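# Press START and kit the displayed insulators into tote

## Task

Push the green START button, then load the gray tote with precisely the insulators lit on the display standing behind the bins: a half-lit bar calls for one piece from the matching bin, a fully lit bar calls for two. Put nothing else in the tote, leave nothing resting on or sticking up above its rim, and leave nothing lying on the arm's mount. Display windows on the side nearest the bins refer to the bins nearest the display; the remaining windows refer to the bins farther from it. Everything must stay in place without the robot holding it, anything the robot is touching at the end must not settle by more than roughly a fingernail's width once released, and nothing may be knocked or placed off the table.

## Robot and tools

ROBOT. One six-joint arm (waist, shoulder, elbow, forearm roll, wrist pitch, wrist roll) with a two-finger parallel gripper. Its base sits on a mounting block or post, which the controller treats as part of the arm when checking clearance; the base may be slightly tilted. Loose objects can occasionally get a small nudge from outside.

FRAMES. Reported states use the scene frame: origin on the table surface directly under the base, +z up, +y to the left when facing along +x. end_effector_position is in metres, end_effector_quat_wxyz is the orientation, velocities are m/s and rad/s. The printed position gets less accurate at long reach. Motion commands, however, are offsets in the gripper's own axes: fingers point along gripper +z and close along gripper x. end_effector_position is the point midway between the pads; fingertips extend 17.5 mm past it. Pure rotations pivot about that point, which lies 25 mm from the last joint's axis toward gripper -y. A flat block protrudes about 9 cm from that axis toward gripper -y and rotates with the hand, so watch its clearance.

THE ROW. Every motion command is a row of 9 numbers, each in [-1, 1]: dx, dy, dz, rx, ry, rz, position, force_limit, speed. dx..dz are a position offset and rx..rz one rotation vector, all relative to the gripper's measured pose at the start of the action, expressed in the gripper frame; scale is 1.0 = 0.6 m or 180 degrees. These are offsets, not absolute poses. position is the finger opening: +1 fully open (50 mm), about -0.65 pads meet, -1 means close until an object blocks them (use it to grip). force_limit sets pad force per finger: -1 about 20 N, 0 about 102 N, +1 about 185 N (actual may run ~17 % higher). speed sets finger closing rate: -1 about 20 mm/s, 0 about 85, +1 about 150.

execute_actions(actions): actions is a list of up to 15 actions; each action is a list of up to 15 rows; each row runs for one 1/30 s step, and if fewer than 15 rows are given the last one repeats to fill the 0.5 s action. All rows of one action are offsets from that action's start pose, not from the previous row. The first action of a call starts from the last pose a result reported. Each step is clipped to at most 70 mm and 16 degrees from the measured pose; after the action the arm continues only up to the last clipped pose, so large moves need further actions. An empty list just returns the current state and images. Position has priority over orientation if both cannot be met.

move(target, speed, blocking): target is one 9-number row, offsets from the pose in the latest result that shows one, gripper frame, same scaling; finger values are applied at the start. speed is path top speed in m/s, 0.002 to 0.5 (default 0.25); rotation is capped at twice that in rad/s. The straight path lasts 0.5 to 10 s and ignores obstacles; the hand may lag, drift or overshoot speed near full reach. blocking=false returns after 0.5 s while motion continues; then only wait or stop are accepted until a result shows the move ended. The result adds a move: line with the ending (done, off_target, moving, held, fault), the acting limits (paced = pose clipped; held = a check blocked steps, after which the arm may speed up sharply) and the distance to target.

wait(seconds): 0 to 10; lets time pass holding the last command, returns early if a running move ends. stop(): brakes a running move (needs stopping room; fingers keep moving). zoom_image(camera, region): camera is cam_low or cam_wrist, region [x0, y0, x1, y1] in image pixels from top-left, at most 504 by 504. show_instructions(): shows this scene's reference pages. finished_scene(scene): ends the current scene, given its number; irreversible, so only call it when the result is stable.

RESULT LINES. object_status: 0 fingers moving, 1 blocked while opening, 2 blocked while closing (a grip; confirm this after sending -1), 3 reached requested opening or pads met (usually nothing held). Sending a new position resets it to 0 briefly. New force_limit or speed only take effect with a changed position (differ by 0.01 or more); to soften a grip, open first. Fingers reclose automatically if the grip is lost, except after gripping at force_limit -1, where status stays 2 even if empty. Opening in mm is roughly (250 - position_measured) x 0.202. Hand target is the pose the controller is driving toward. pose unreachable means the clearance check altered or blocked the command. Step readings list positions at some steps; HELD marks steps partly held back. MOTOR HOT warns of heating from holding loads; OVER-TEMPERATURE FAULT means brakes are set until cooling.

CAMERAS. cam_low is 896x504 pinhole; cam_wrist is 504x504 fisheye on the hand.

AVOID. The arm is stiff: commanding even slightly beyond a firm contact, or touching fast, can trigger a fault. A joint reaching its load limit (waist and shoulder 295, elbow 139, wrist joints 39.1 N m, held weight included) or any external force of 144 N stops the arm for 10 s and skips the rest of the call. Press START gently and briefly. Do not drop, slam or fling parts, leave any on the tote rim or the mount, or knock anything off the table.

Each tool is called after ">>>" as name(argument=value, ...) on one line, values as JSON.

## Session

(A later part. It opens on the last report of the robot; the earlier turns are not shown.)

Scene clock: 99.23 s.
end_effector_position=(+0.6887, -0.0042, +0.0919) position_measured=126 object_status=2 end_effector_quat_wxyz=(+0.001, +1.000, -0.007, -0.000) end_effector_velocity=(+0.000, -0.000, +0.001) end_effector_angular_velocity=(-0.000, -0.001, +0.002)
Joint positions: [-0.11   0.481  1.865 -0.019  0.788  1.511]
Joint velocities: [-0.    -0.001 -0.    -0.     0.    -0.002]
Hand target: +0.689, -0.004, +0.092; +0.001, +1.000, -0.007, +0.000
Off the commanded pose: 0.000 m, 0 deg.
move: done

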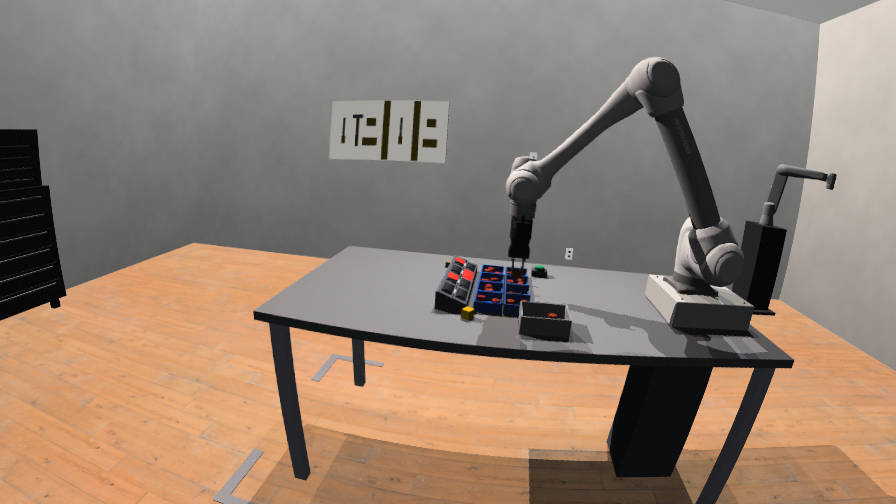

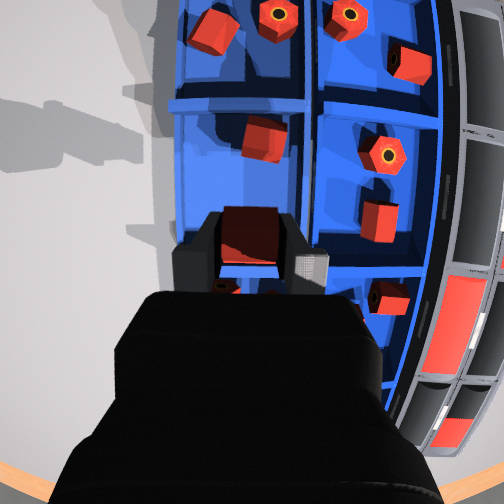

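>>> move(target=[-0.1993, -0.4627, 0, 0, 0, -0.004, -1, -0.7, -0.3], speed=0.45)

>>> move(target=[0, 0, 0.107, 0, 0, 0, -1, -0.7, -0.3], speed=0.11)

>>> move(target=[0, 0, 0, 0, 0, 0, 0.5, -0.7, 0])

>>> move(target=[0, 0, -0.1, 0, 0, 0, 0.5, -0.7, 0], speed=0.25)

>>> move(target=[0.338, 0.63, -0.04, 0, 0, 0, 1, -0.7, 0], speed=0.45)

Scene clock: 112.90 s.
end_effector_position=(+0.5730, +0.2745, +0.0914) position_measured=126 object_status=2 end_effector_quat_wxyz=(+0.001, +1.000, -0.000, +0.000) end_effector_velocity=(+0.001, -0.000, +0.000) end_effector_angular_velocity=(-0.000, -0.001, -0.000)
Joint positions: [ 0.34   0.413  1.993 -0.025  0.735  1.953]
Joint velocities: [-0.     0.    -0.001 -0.001 -0.     0.001]
Hand target: +0.573, +0.275, +0.091; +0.001, +1.000, -0.000, +0.000
Off the commanded pose: 0.001 m, 0 deg.
move: done

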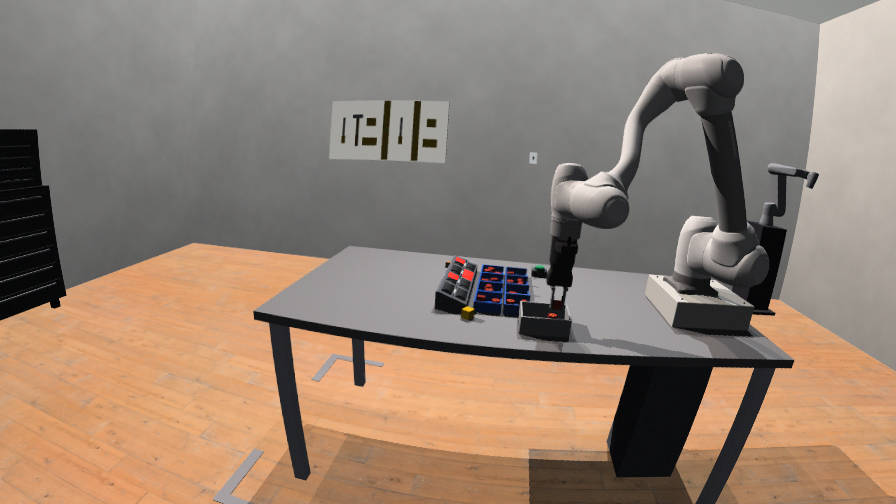

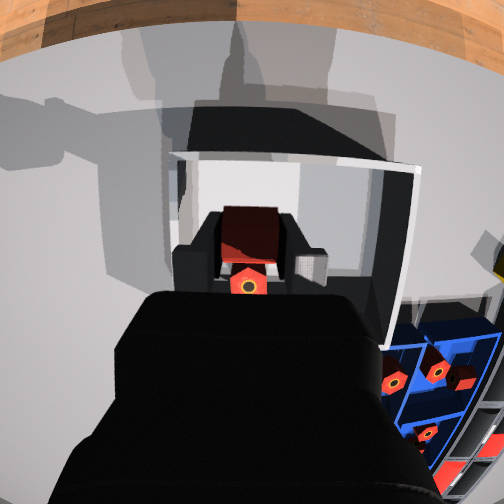

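Scene clock: 113.80 s.
end_effector_position=(+0.5731, +0.2744, +0.0273) position_measured=126 object_status=2 end_effector_quat_wxyz=(+0.001, +1.000, -0.000, +0.000) end_effector_velocity=(-0.000, -0.000, -0.000) end_effector_angular_velocity=(-0.001, +0.000, -0.000)
Joint positions: [ 0.338  0.502  2.017 -0.028  0.622  1.956]
Joint velocities: [-0.     0.001 -0.    -0.001  0.     0.001]
Hand target: +0.573, +0.274, +0.027; +0.001, +1.000, -0.000, +0.000
Off the commanded pose: 0.000 m, 0 deg.
move: done

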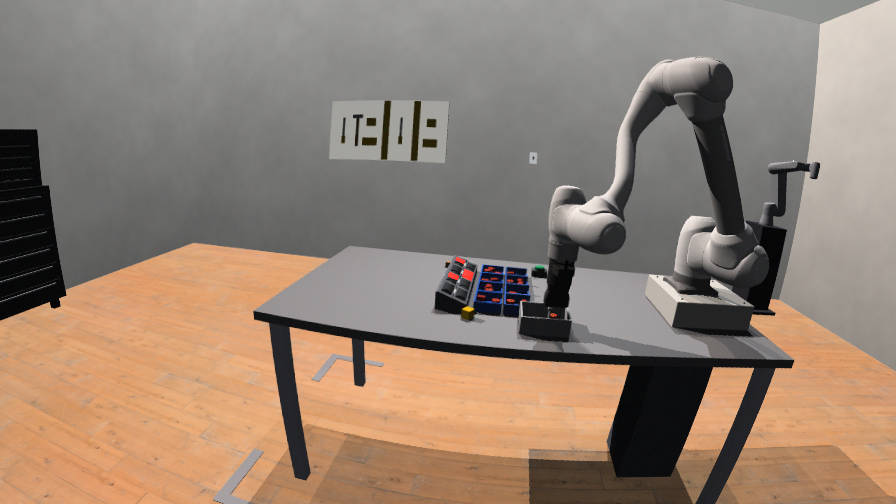

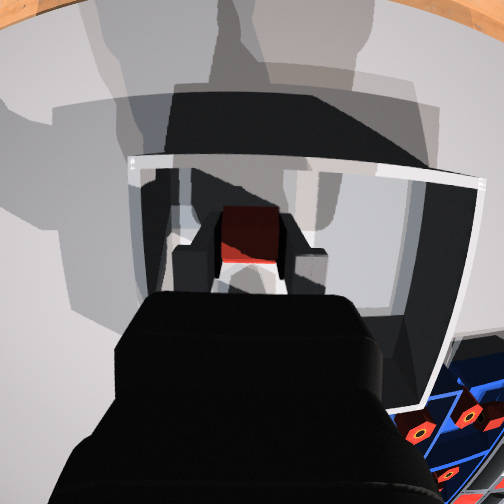

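Scene clock: 114.30 s.
end_effector_position=(+0.5731, +0.2744, +0.0273) position_measured=78 object_status=3 end_effector_quat_wxyz=(+0.001, +1.000, -0.000, +0.000) end_effector_velocity=(-0.000, +0.000, -0.000) end_effector_angular_velocity=(-0.000, +0.000, +0.001)
Joint positions: [ 0.338  0.502  2.017 -0.028  0.622  1.956]
Joint velocities: [ 0.     0.     0.     0.     0.    -0.001]
Hand target: +0.573, +0.274, +0.027; +0.001, +1.000, -0.000, +0.000
Off the commanded pose: 0.000 m, 0 deg.
move: done

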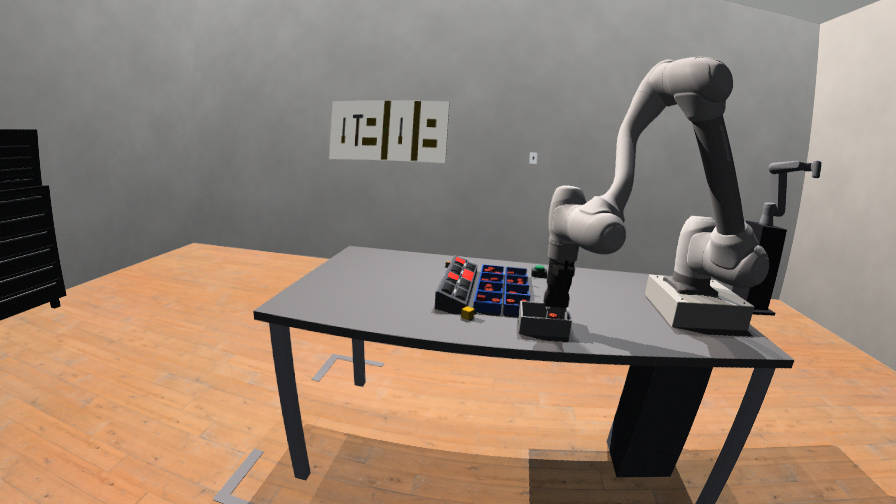

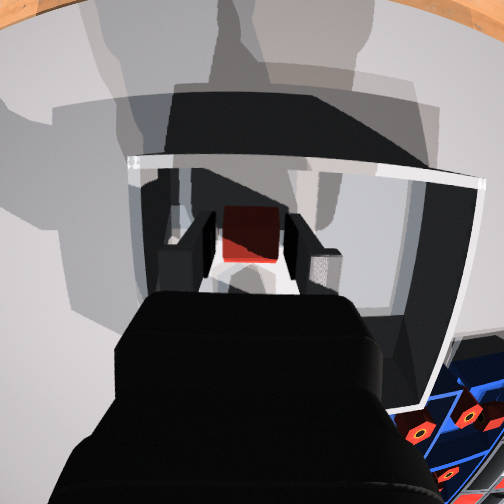

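Scene clock: 115.03 s.
end_effector_position=(+0.5730, +0.2744, +0.0872) position_measured=78 object_status=3 end_effector_quat_wxyz=(+0.001, +1.000, -0.000, +0.000) end_effector_velocity=(+0.000, -0.000, +0.001) end_effector_angular_velocity=(-0.000, -0.001, +0.001)
Joint positions: [ 0.34   0.419  1.995 -0.025  0.728  1.953]
Joint velocities: [-0.    -0.001 -0.    -0.001  0.    -0.   ]
Hand target: +0.573, +0.274, +0.087; +0.001, +1.000, -0.000, +0.000
Off the commanded pose: 0.000 m, 0 deg.
move: done

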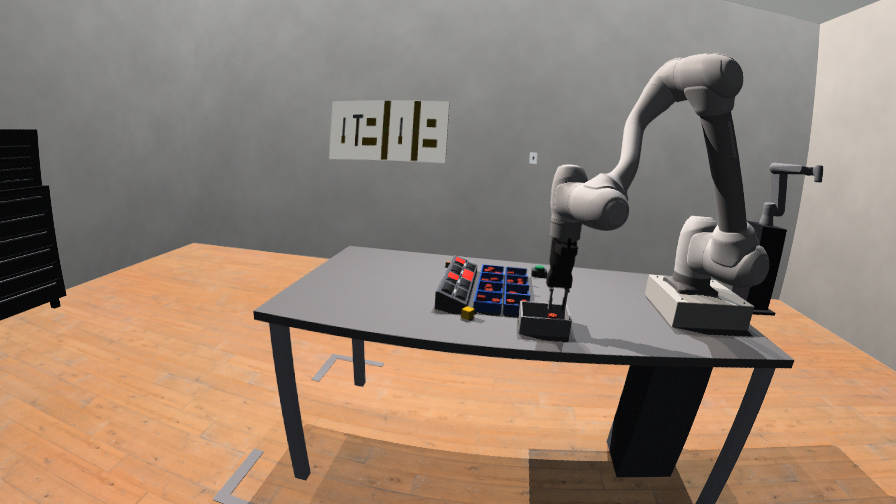

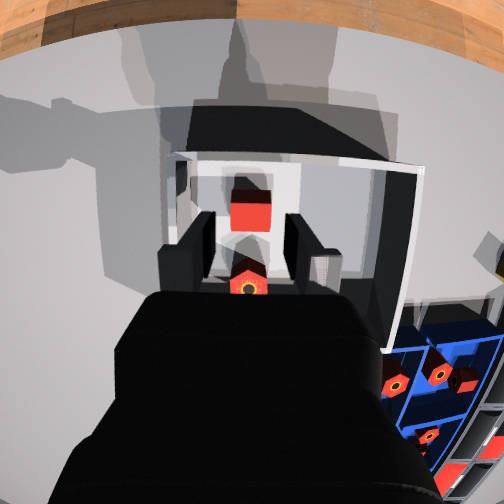

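Scene clock: 116.47 s.
end_effector_position=(+0.7753, -0.1031, +0.1120) position_measured=3 object_status=3 end_effector_quat_wxyz=(+0.000, +1.000, -0.000, -0.000) end_effector_velocity=(-0.000, +0.000, -0.000) end_effector_angular_velocity=(+0.001, +0.002, -0.002)
Joint positions: [-0.226  0.577  1.647 -0.016  0.909  1.379]
Joint velocities: [-0.     0.001 -0.001  0.001  0.002  0.001]
Hand target: +0.775, -0.103, +0.112; +0.000, +1.000, -0.000, -0.000
Off the commanded pose: 0.001 m, 0 deg.
move: done

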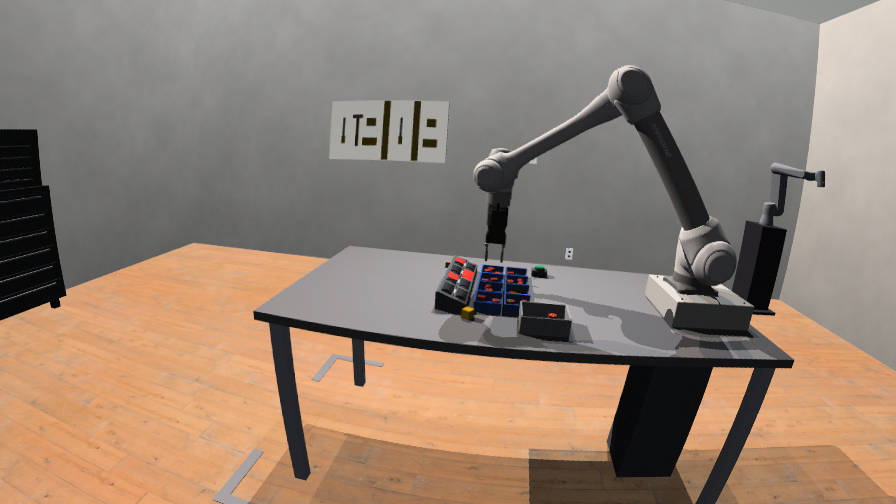

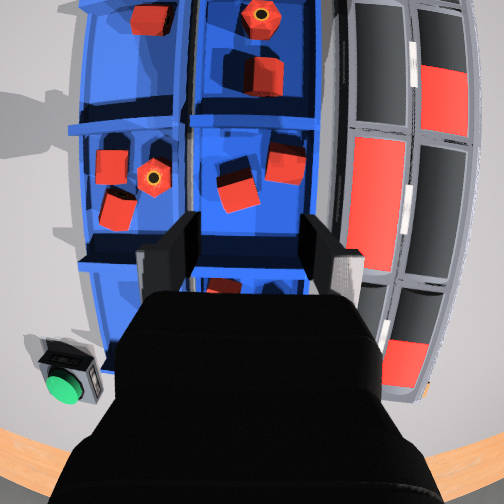

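>>> execute_actions(actions=[])

Scene clock: 138.67 s.
end_effector_position=(+0.7753, -0.1031, +0.1120) position_measured=3 object_status=3 end_effector_quat_wxyz=(+0.000, +1.000, -0.000, -0.000) end_effector_velocity=(+0.000, +0.001, -0.000) end_effector_angular_velocity=(+0.002, -0.001, -0.001)
Joint positions: [-0.226  0.577  1.647 -0.016  0.909  1.378]
Joint velocities: [ 0.     0.    -0.     0.002 -0.001 -0.   ]
Hand target: +0.775, -0.103, +0.112; +0.000, +1.000, -0.000, -0.000
Off the commanded pose: 0.001 m, 0 deg.

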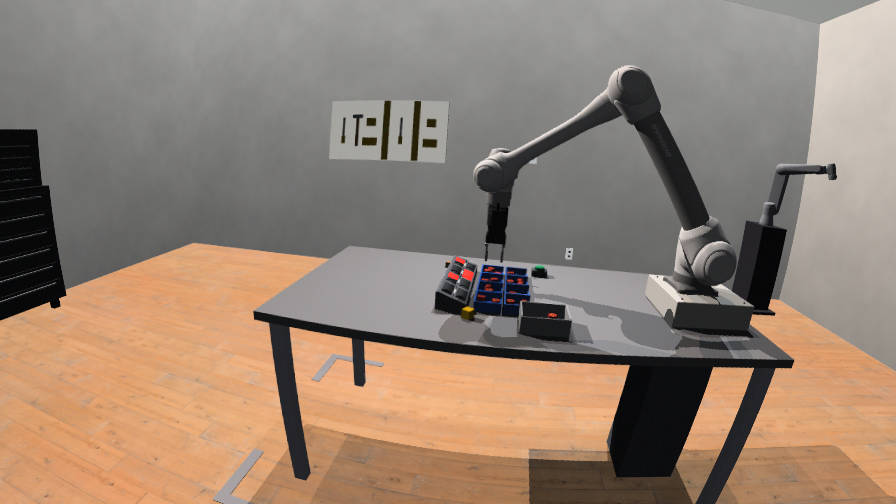

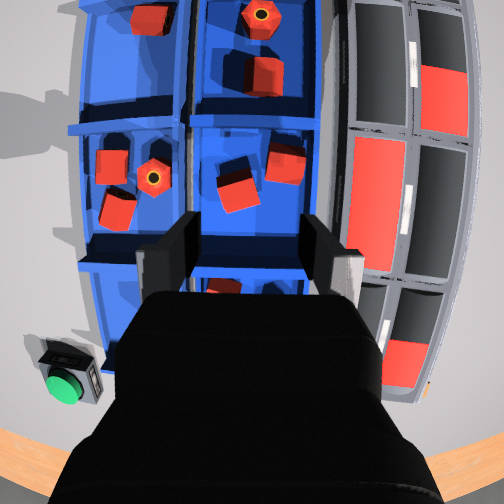

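>>> zoom_image(camera="cam_wrist", region=[180, 110, 340, 270])

Region (180, 110, 340, 270) of cam_wrist's 504x504 image, scaled by 3.150, with more detail than that image has.

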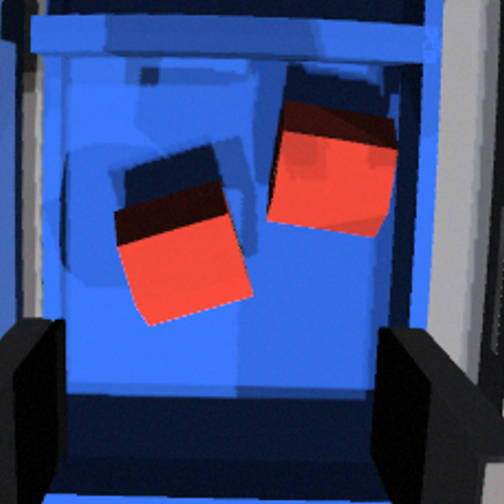

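>>> move(target=[-0.0153, -0.0187, 0.07, 0, 0, -0.586, 0.67, -0.7, 0], speed=0.45)

Scene clock: 203.37 s.
end_effector_position=(+0.7662, -0.0918, +0.0700) position_measured=52 object_status=3 end_effector_quat_wxyz=(+0.000, +0.606, +0.796, -0.000) end_effector_velocity=(-0.000, -0.001, -0.000) end_effector_angular_velocity=(-0.001, +0.001, +0.000)
Joint positions: [-0.17   0.632  1.644 -0.017  0.857 -0.405]
Joint velocities: [-0.001 -0.     0.    -0.001  0.    -0.001]
Hand target: +0.766, -0.092, +0.070; +0.000, +0.606, +0.796, -0.000
Off the commanded pose: 0.000 m, 0 deg.
move: done

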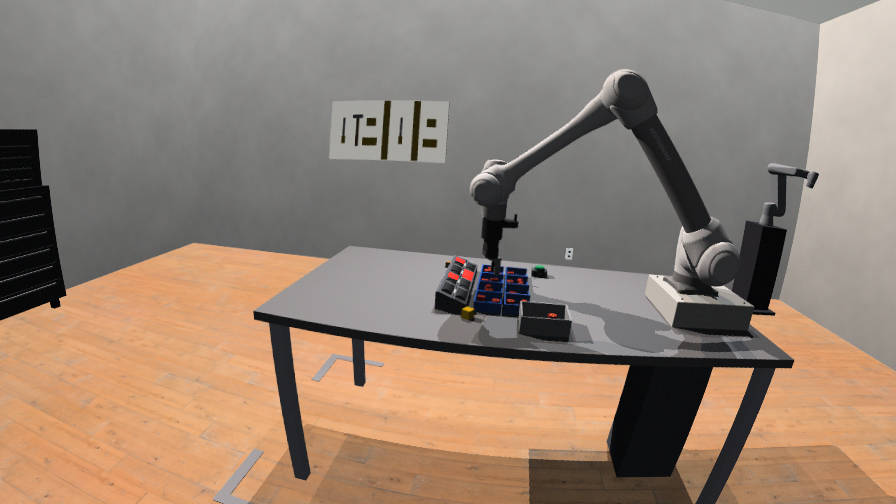

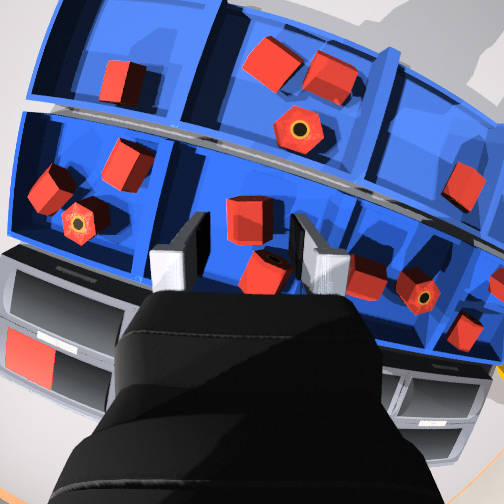

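>>> zoom_image(camera="cam_wrist", region=[180, 160, 320, 300])

Region (180, 160, 320, 300) of cam_wrist's 504x504 image, scaled by 3.600, with more detail than that image has.

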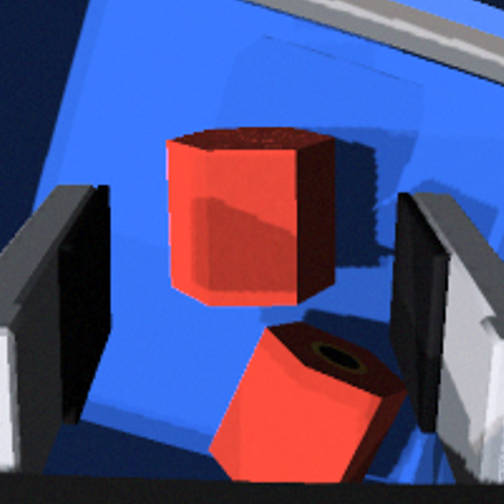

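>>> move(target=[-0.001, 0.001, 0.0733, 0, 0, 0, 0.67, -0.7, 0], speed=0.12)

>>> move(target=[0, 0, 0, 0, 0, 0, -1, -0.7, -0.3], speed=0.1)

Scene clock: 220.00 s.
end_effector_position=(+0.7670, -0.0923, +0.0260) position_measured=52 object_status=3 end_effector_quat_wxyz=(+0.000, +0.606, +0.796, -0.000) end_effector_velocity=(-0.000, +0.000, -0.000) end_effector_angular_velocity=(+0.001, +0.001, -0.000)
Joint positions: [-0.171  0.681  1.656 -0.018  0.796 -0.404]
Joint velocities: [-0.     0.    -0.     0.001  0.001 -0.   ]
Hand target: +0.767, -0.092, +0.026; +0.000, +0.606, +0.796, -0.000
Off the commanded pose: 0.000 m, 0 deg.
move: done

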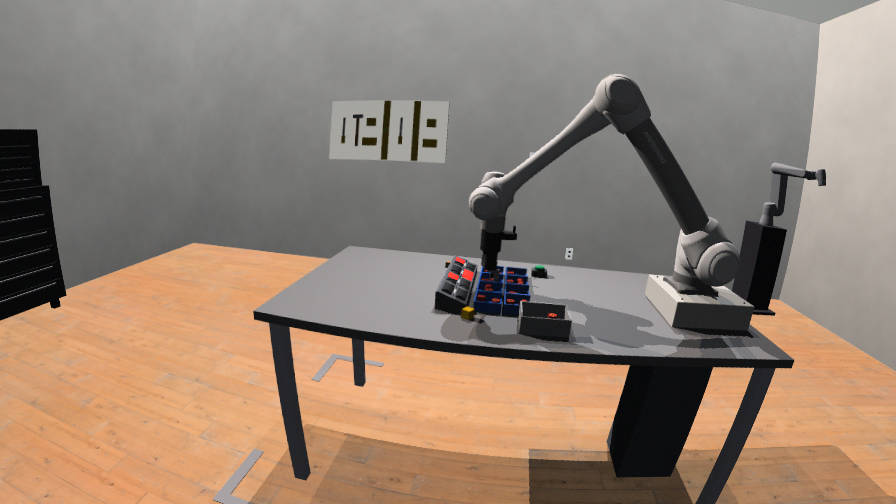

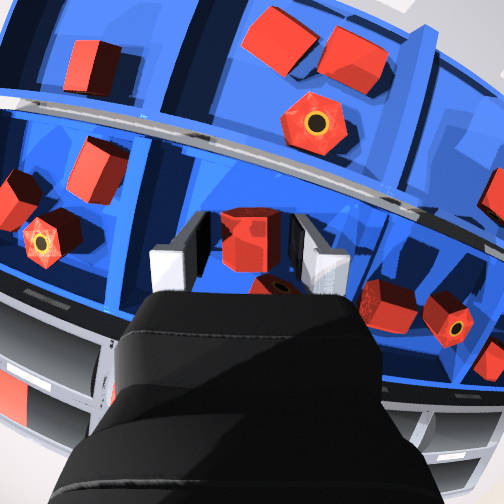

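Scene clock: 220.50 s.
end_effector_position=(+0.7670, -0.0923, +0.0260) position_measured=115 object_status=2 end_effector_quat_wxyz=(+0.000, +0.606, +0.796, -0.000) end_effector_velocity=(+0.000, -0.001, -0.000) end_effector_angular_velocity=(-0.002, -0.000, +0.001)
Joint positions: [-0.171  0.681  1.656 -0.018  0.796 -0.404]
Joint velocities: [-0.     0.    -0.    -0.002 -0.001  0.001]
Hand target: +0.767, -0.092, +0.026; +0.000, +0.606, +0.796, -0.000
Off the commanded pose: 0.000 m, 0 deg.
move: done

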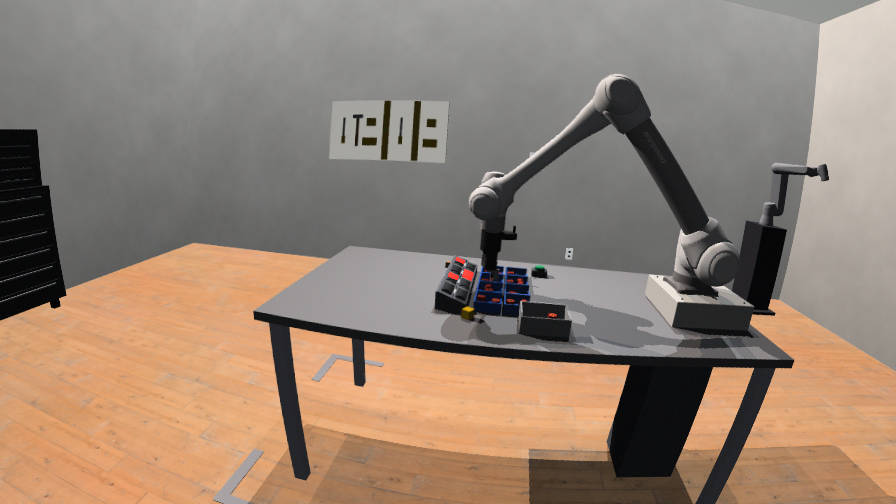

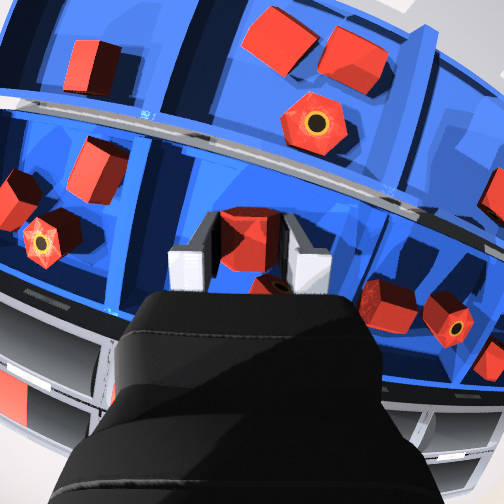

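>>> move(target=[0, 0, -0.11, 0, 0, 0, -1, -0.7, -0.3], speed=0.25)

>>> move(target=[0.6585, -0.046, 0, 0, 0, 0.086, -1, -0.7, -0.3], speed=0.45)

Scene clock: 227.37 s.
end_effector_position=(+0.7669, -0.0922, +0.0919) position_measured=115 object_status=2 end_effector_quat_wxyz=(+0.000, +0.606, +0.796, -0.000) end_effector_velocity=(+0.000, -0.000, +0.001) end_effector_angular_velocity=(-0.002, -0.000, +0.002)
Joint positions: [-0.17   0.61   1.633 -0.017  0.89  -0.405]
Joint velocities: [ 0.    -0.001 -0.    -0.002  0.001 -0.   ]
Hand target: +0.767, -0.092, +0.092; +0.000, +0.606, +0.796, -0.000
Off the commanded pose: 0.000 m, 0 deg.
move: done

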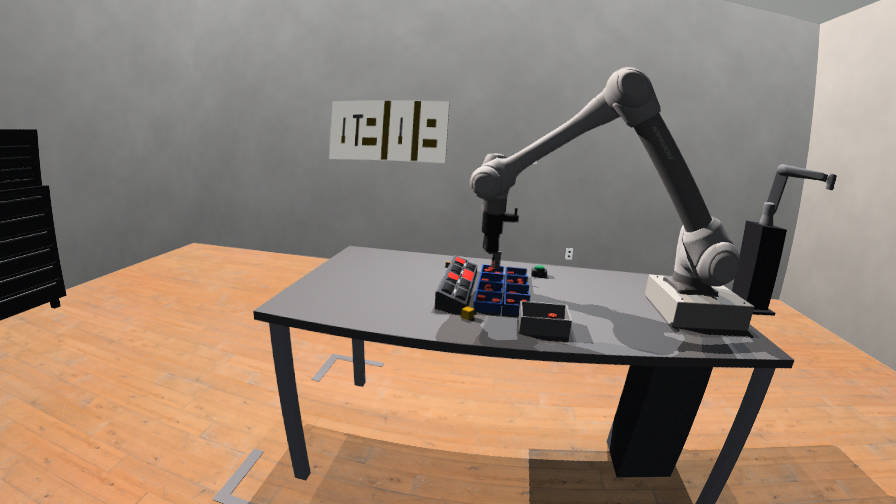

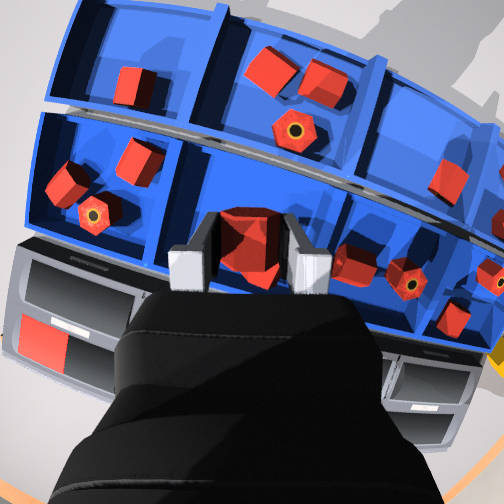

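Scene clock: 228.70 s.
end_effector_position=(+0.6352, +0.2806, +0.0913) position_measured=115 object_status=2 end_effector_quat_wxyz=(+0.001, +0.707, +0.707, -0.001) end_effector_velocity=(+0.000, -0.000, -0.000) end_effector_angular_velocity=(-0.001, +0.001, +0.000)
Joint positions: [ 0.337  0.524  1.803 -0.023  0.814  0.377]
Joint velocities: [ 0.     0.001 -0.001 -0.001  0.001  0.001]
Hand target: +0.635, +0.281, +0.091; +0.001, +0.707, +0.707, -0.001
Off the commanded pose: 0.001 m, 0 deg.
move: done

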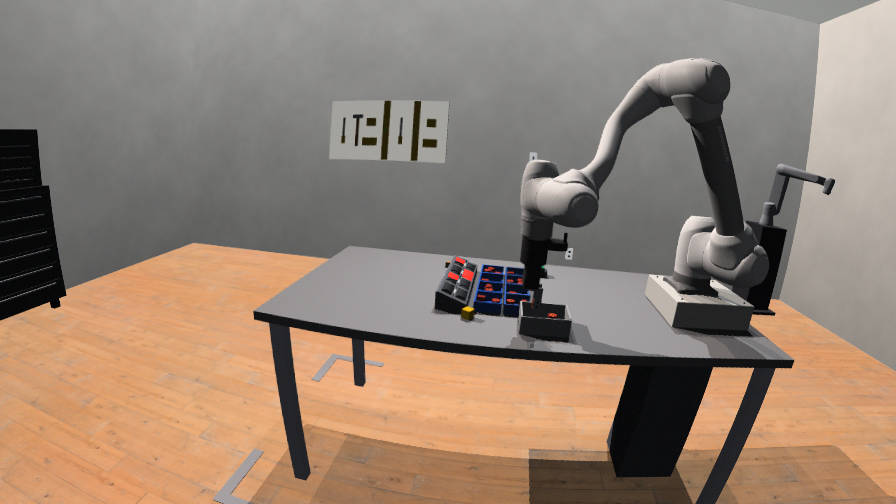

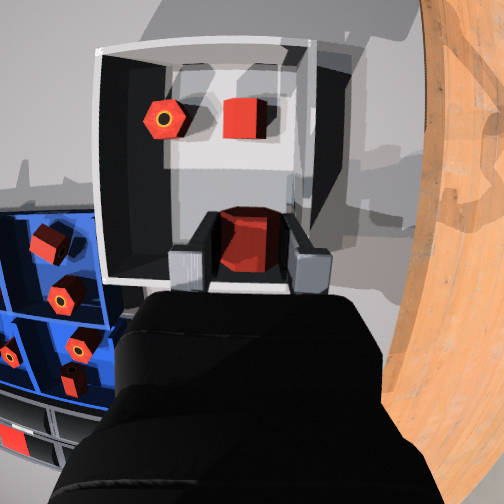

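>>> move(target=[-0.046, 0.0213, 0.1068, 0, 0, 0, -1, -0.7, -0.3], speed=0.12)

>>> move(target=[0, 0, 0, 0, 0, 0, 0.6, -0.7, 0], speed=0.1)

>>> move(target=[0, 0, -0.1, 0, 0, 0, 0.6, -0.7, 0], speed=0.25)

Scene clock: 243.70 s.
end_effector_position=(+0.6480, +0.2529, +0.0273) position_measured=115 object_status=2 end_effector_quat_wxyz=(+0.001, +0.707, +0.707, -0.001) end_effector_velocity=(-0.000, +0.000, -0.000) end_effector_angular_velocity=(+0.001, +0.000, -0.002)
Joint positions: [ 0.294  0.601  1.823 -0.025  0.716  0.336]
Joint velocities: [ 0.     0.    -0.     0.001 -0.     0.001]
Hand target: +0.648, +0.253, +0.027; +0.001, +0.707, +0.707, -0.001
Off the commanded pose: 0.000 m, 0 deg.
move: done

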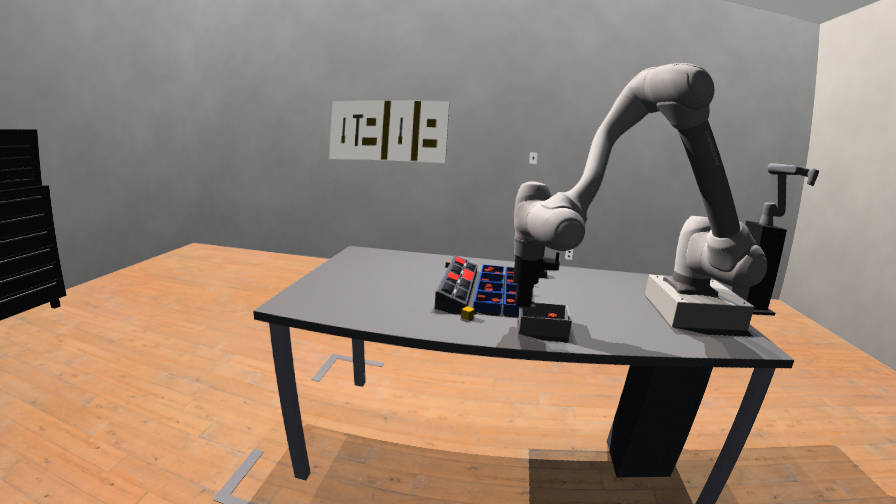

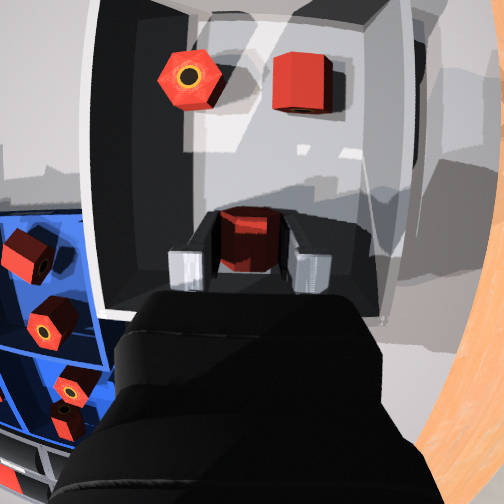

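Scene clock: 244.20 s.
end_effector_position=(+0.6480, +0.2529, +0.0273) position_measured=63 object_status=3 end_effector_quat_wxyz=(+0.001, +0.707, +0.707, -0.001) end_effector_velocity=(-0.000, +0.000, +0.000) end_effector_angular_velocity=(+0.001, +0.001, -0.000)
Joint positions: [ 0.294  0.601  1.823 -0.025  0.716  0.336]
Joint velocities: [ 0.    -0.     0.     0.002  0.001 -0.001]
Hand target: +0.648, +0.253, +0.027; +0.001, +0.707, +0.707, -0.001
Off the commanded pose: 0.000 m, 0 deg.
move: done

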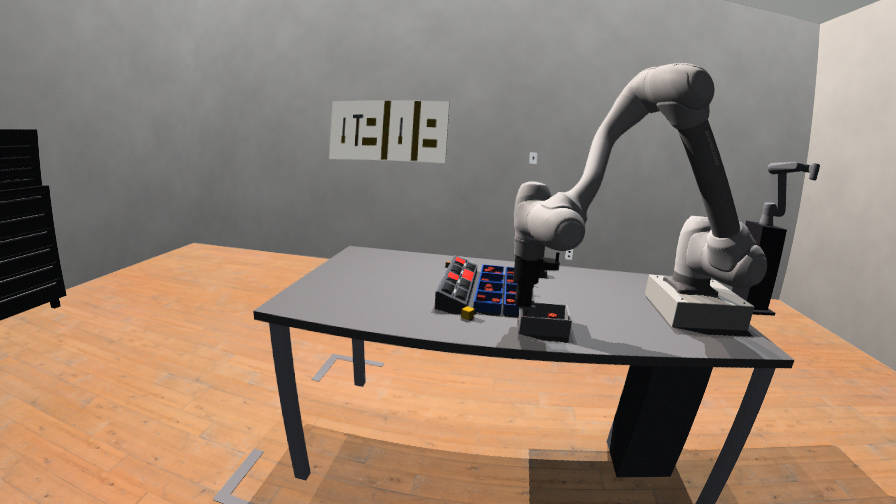

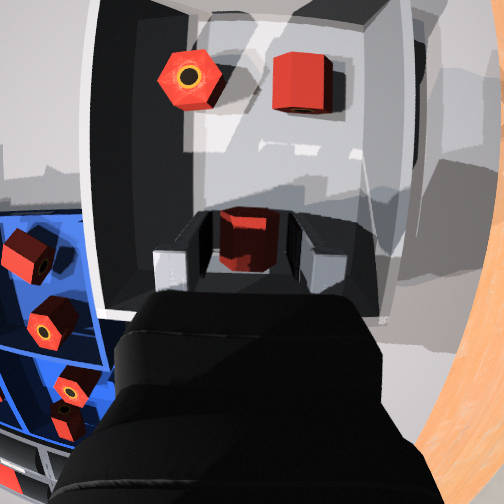

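Scene clock: 244.93 s.
end_effector_position=(+0.6479, +0.2530, +0.0872) position_measured=63 object_status=3 end_effector_quat_wxyz=(+0.001, +0.707, +0.707, -0.001) end_effector_velocity=(-0.000, -0.000, +0.000) end_effector_angular_velocity=(-0.000, +0.001, +0.000)
Joint positions: [ 0.295  0.529  1.802 -0.023  0.809  0.335]
Joint velocities: [ 0.    -0.    -0.     0.     0.001 -0.   ]
Hand target: +0.648, +0.253, +0.087; +0.001, +0.707, +0.707, -0.001
Off the commanded pose: 0.000 m, 0 deg.
move: done

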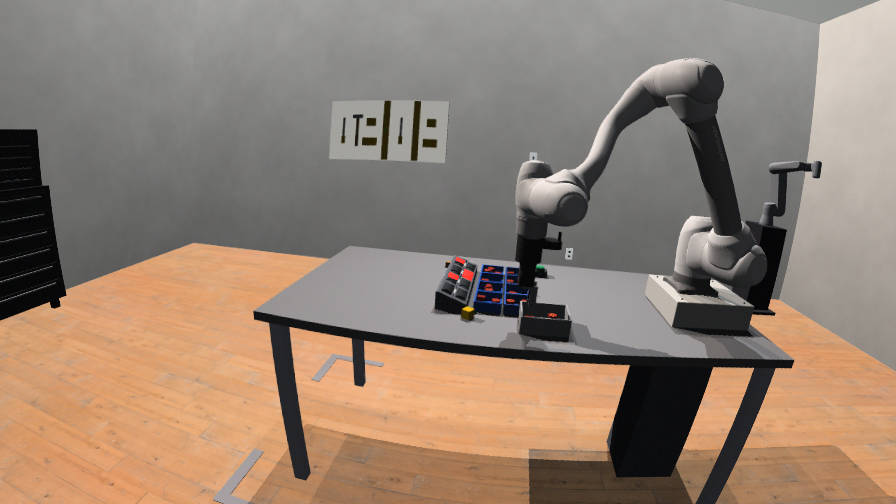

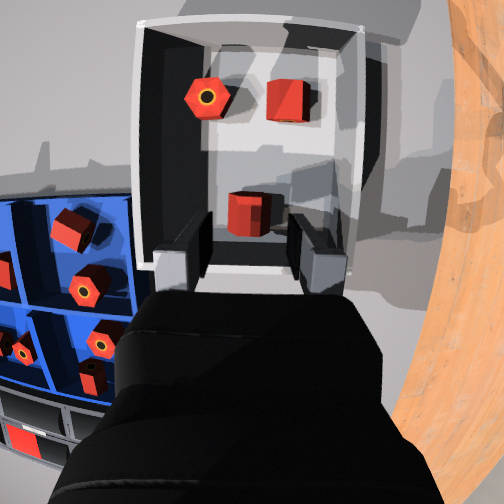

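>>> move(target=[-0.5408, 0.2502, 0.0253, 0, 0, 0.052, 0.5, -0.7, 0], speed=0.45)

>>> zoom_image(camera="cam_wrist", region=[180, 150, 340, 310])

Scene clock: 257.40 s.
end_effector_position=(+0.7977, -0.0711, +0.0727) position_measured=78 object_status=3 end_effector_quat_wxyz=(+0.000, +0.763, +0.647, -0.001) end_effector_velocity=(+0.000, +0.000, -0.000) end_effector_angular_velocity=(-0.001, -0.000, +0.001)
Joint positions: [-0.152  0.668  1.571 -0.017  0.895  0.046]
Joint velocities: [ 0.     0.001 -0.001 -0.001 -0.001  0.   ]
Hand target: +0.798, -0.071, +0.073; +0.000, +0.763, +0.647, -0.001
Off the commanded pose: 0.001 m, 0 deg.
move: done

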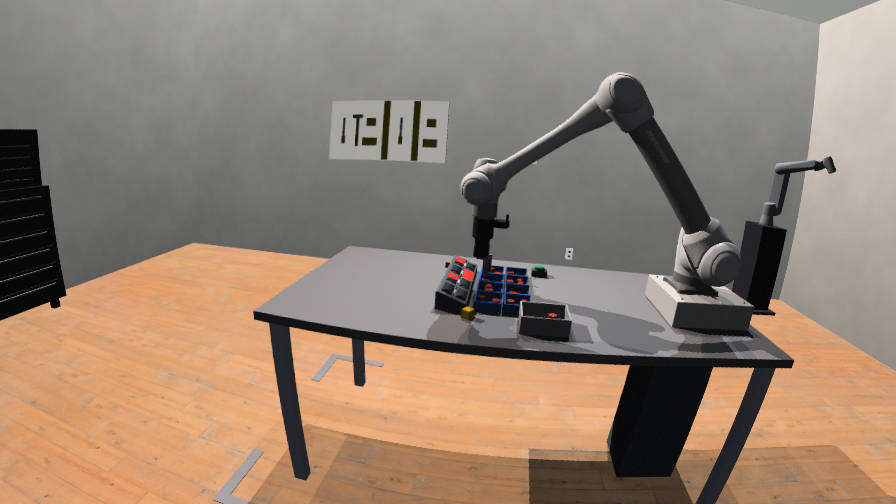

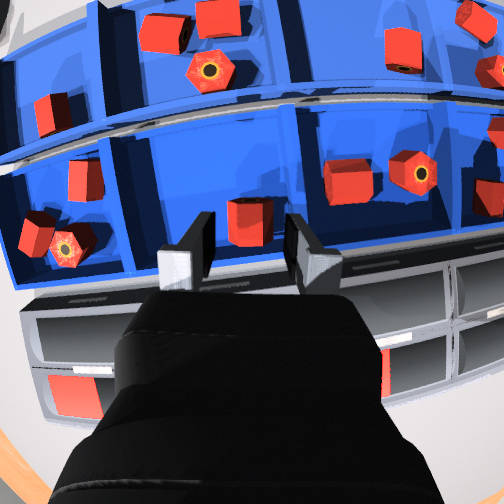

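Region (180, 150, 340, 310) of cam_wrist's 504x504 image, scaled by 3.150, with more detail than that image has.

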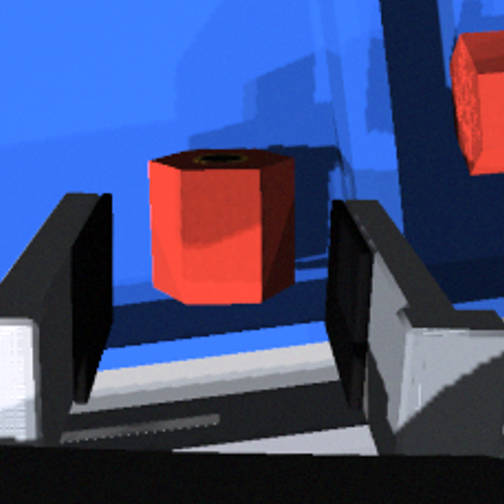

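>>> zoom_image(camera="cam_wrist", region=[255, 150, 335, 230])

Region (255, 150, 335, 230) of cam_wrist's 504x504 image, scaled by 6.300, with more detail than that image has.

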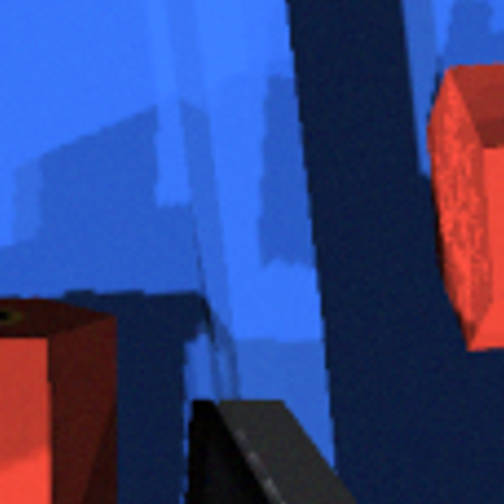

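>>> move(target=[-0.0045, 0.003, 0.029, 0, 0, 0, 0.5, -0.7, 0], speed=0.1)

>>> zoom_image(camera="cam_wrist", region=[240, 170, 340, 270])

Scene clock: 293.73 s.
end_effector_position=(+0.7990, -0.0741, +0.0553) position_measured=78 object_status=3 end_effector_quat_wxyz=(+0.000, +0.763, +0.647, -0.000) end_effector_velocity=(+0.000, +0.000, -0.000) end_effector_angular_velocity=(-0.000, -0.000, -0.000)
Joint positions: [-0.155  0.688  1.573 -0.017  0.873  0.043]
Joint velocities: [ 0.     0.     0.    -0.    -0.     0.001]
Hand target: +0.799, -0.074, +0.055; +0.000, +0.763, +0.647, -0.000
Off the commanded pose: 0.000 m, 0 deg.
move: done

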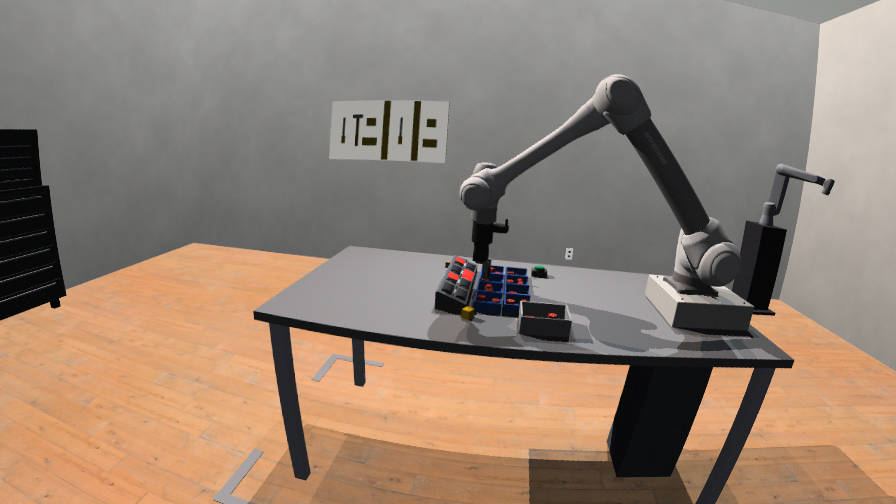

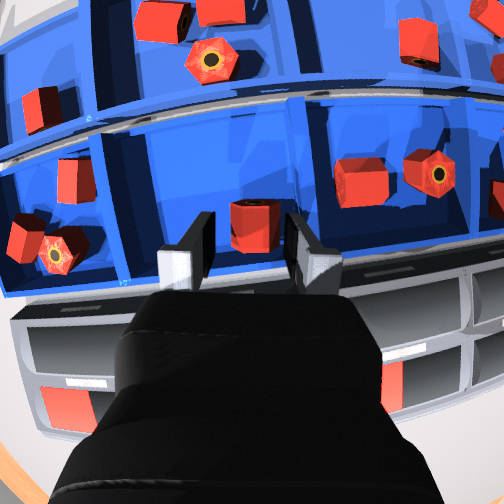

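Region (240, 170, 340, 270) of cam_wrist's 504x504 image, scaled by 5.040, with more detail than that image has.

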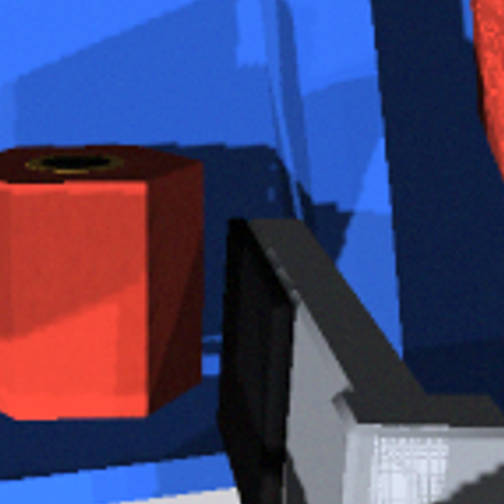

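>>> move(target=[0, 0, 0.0488, 0, 0, 0, 0.5, -0.7, 0], speed=0.07)

Scene clock: 300.50 s.
end_effector_position=(+0.7991, -0.0741, +0.0261) position_measured=78 object_status=3 end_effector_quat_wxyz=(+0.000, +0.763, +0.647, -0.000) end_effector_velocity=(+0.000, +0.000, -0.000) end_effector_angular_velocity=(+0.001, +0.000, -0.003)
Joint positions: [-0.156  0.719  1.582 -0.018  0.833  0.043]
Joint velocities: [-0.     0.     0.     0.002 -0.     0.002]
Hand target: +0.799, -0.074, +0.026; +0.000, +0.763, +0.647, -0.000
Off the commanded pose: 0.000 m, 0 deg.
move: done

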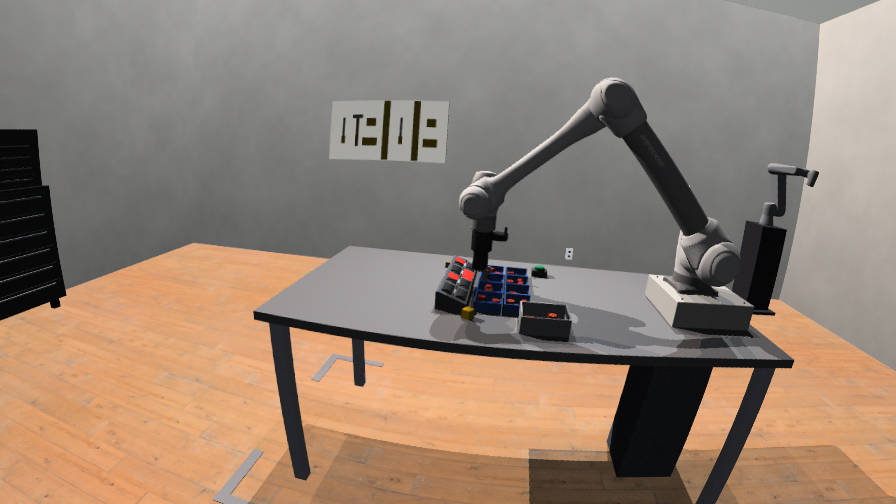

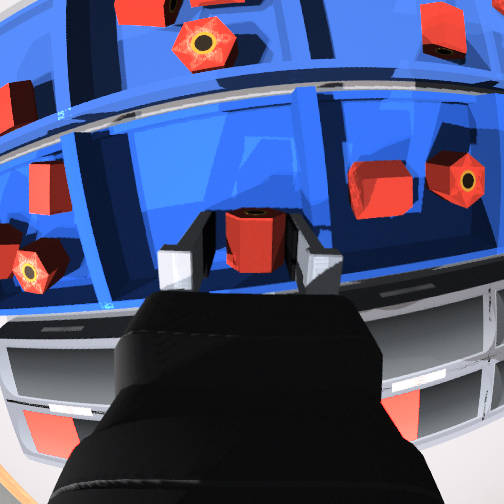

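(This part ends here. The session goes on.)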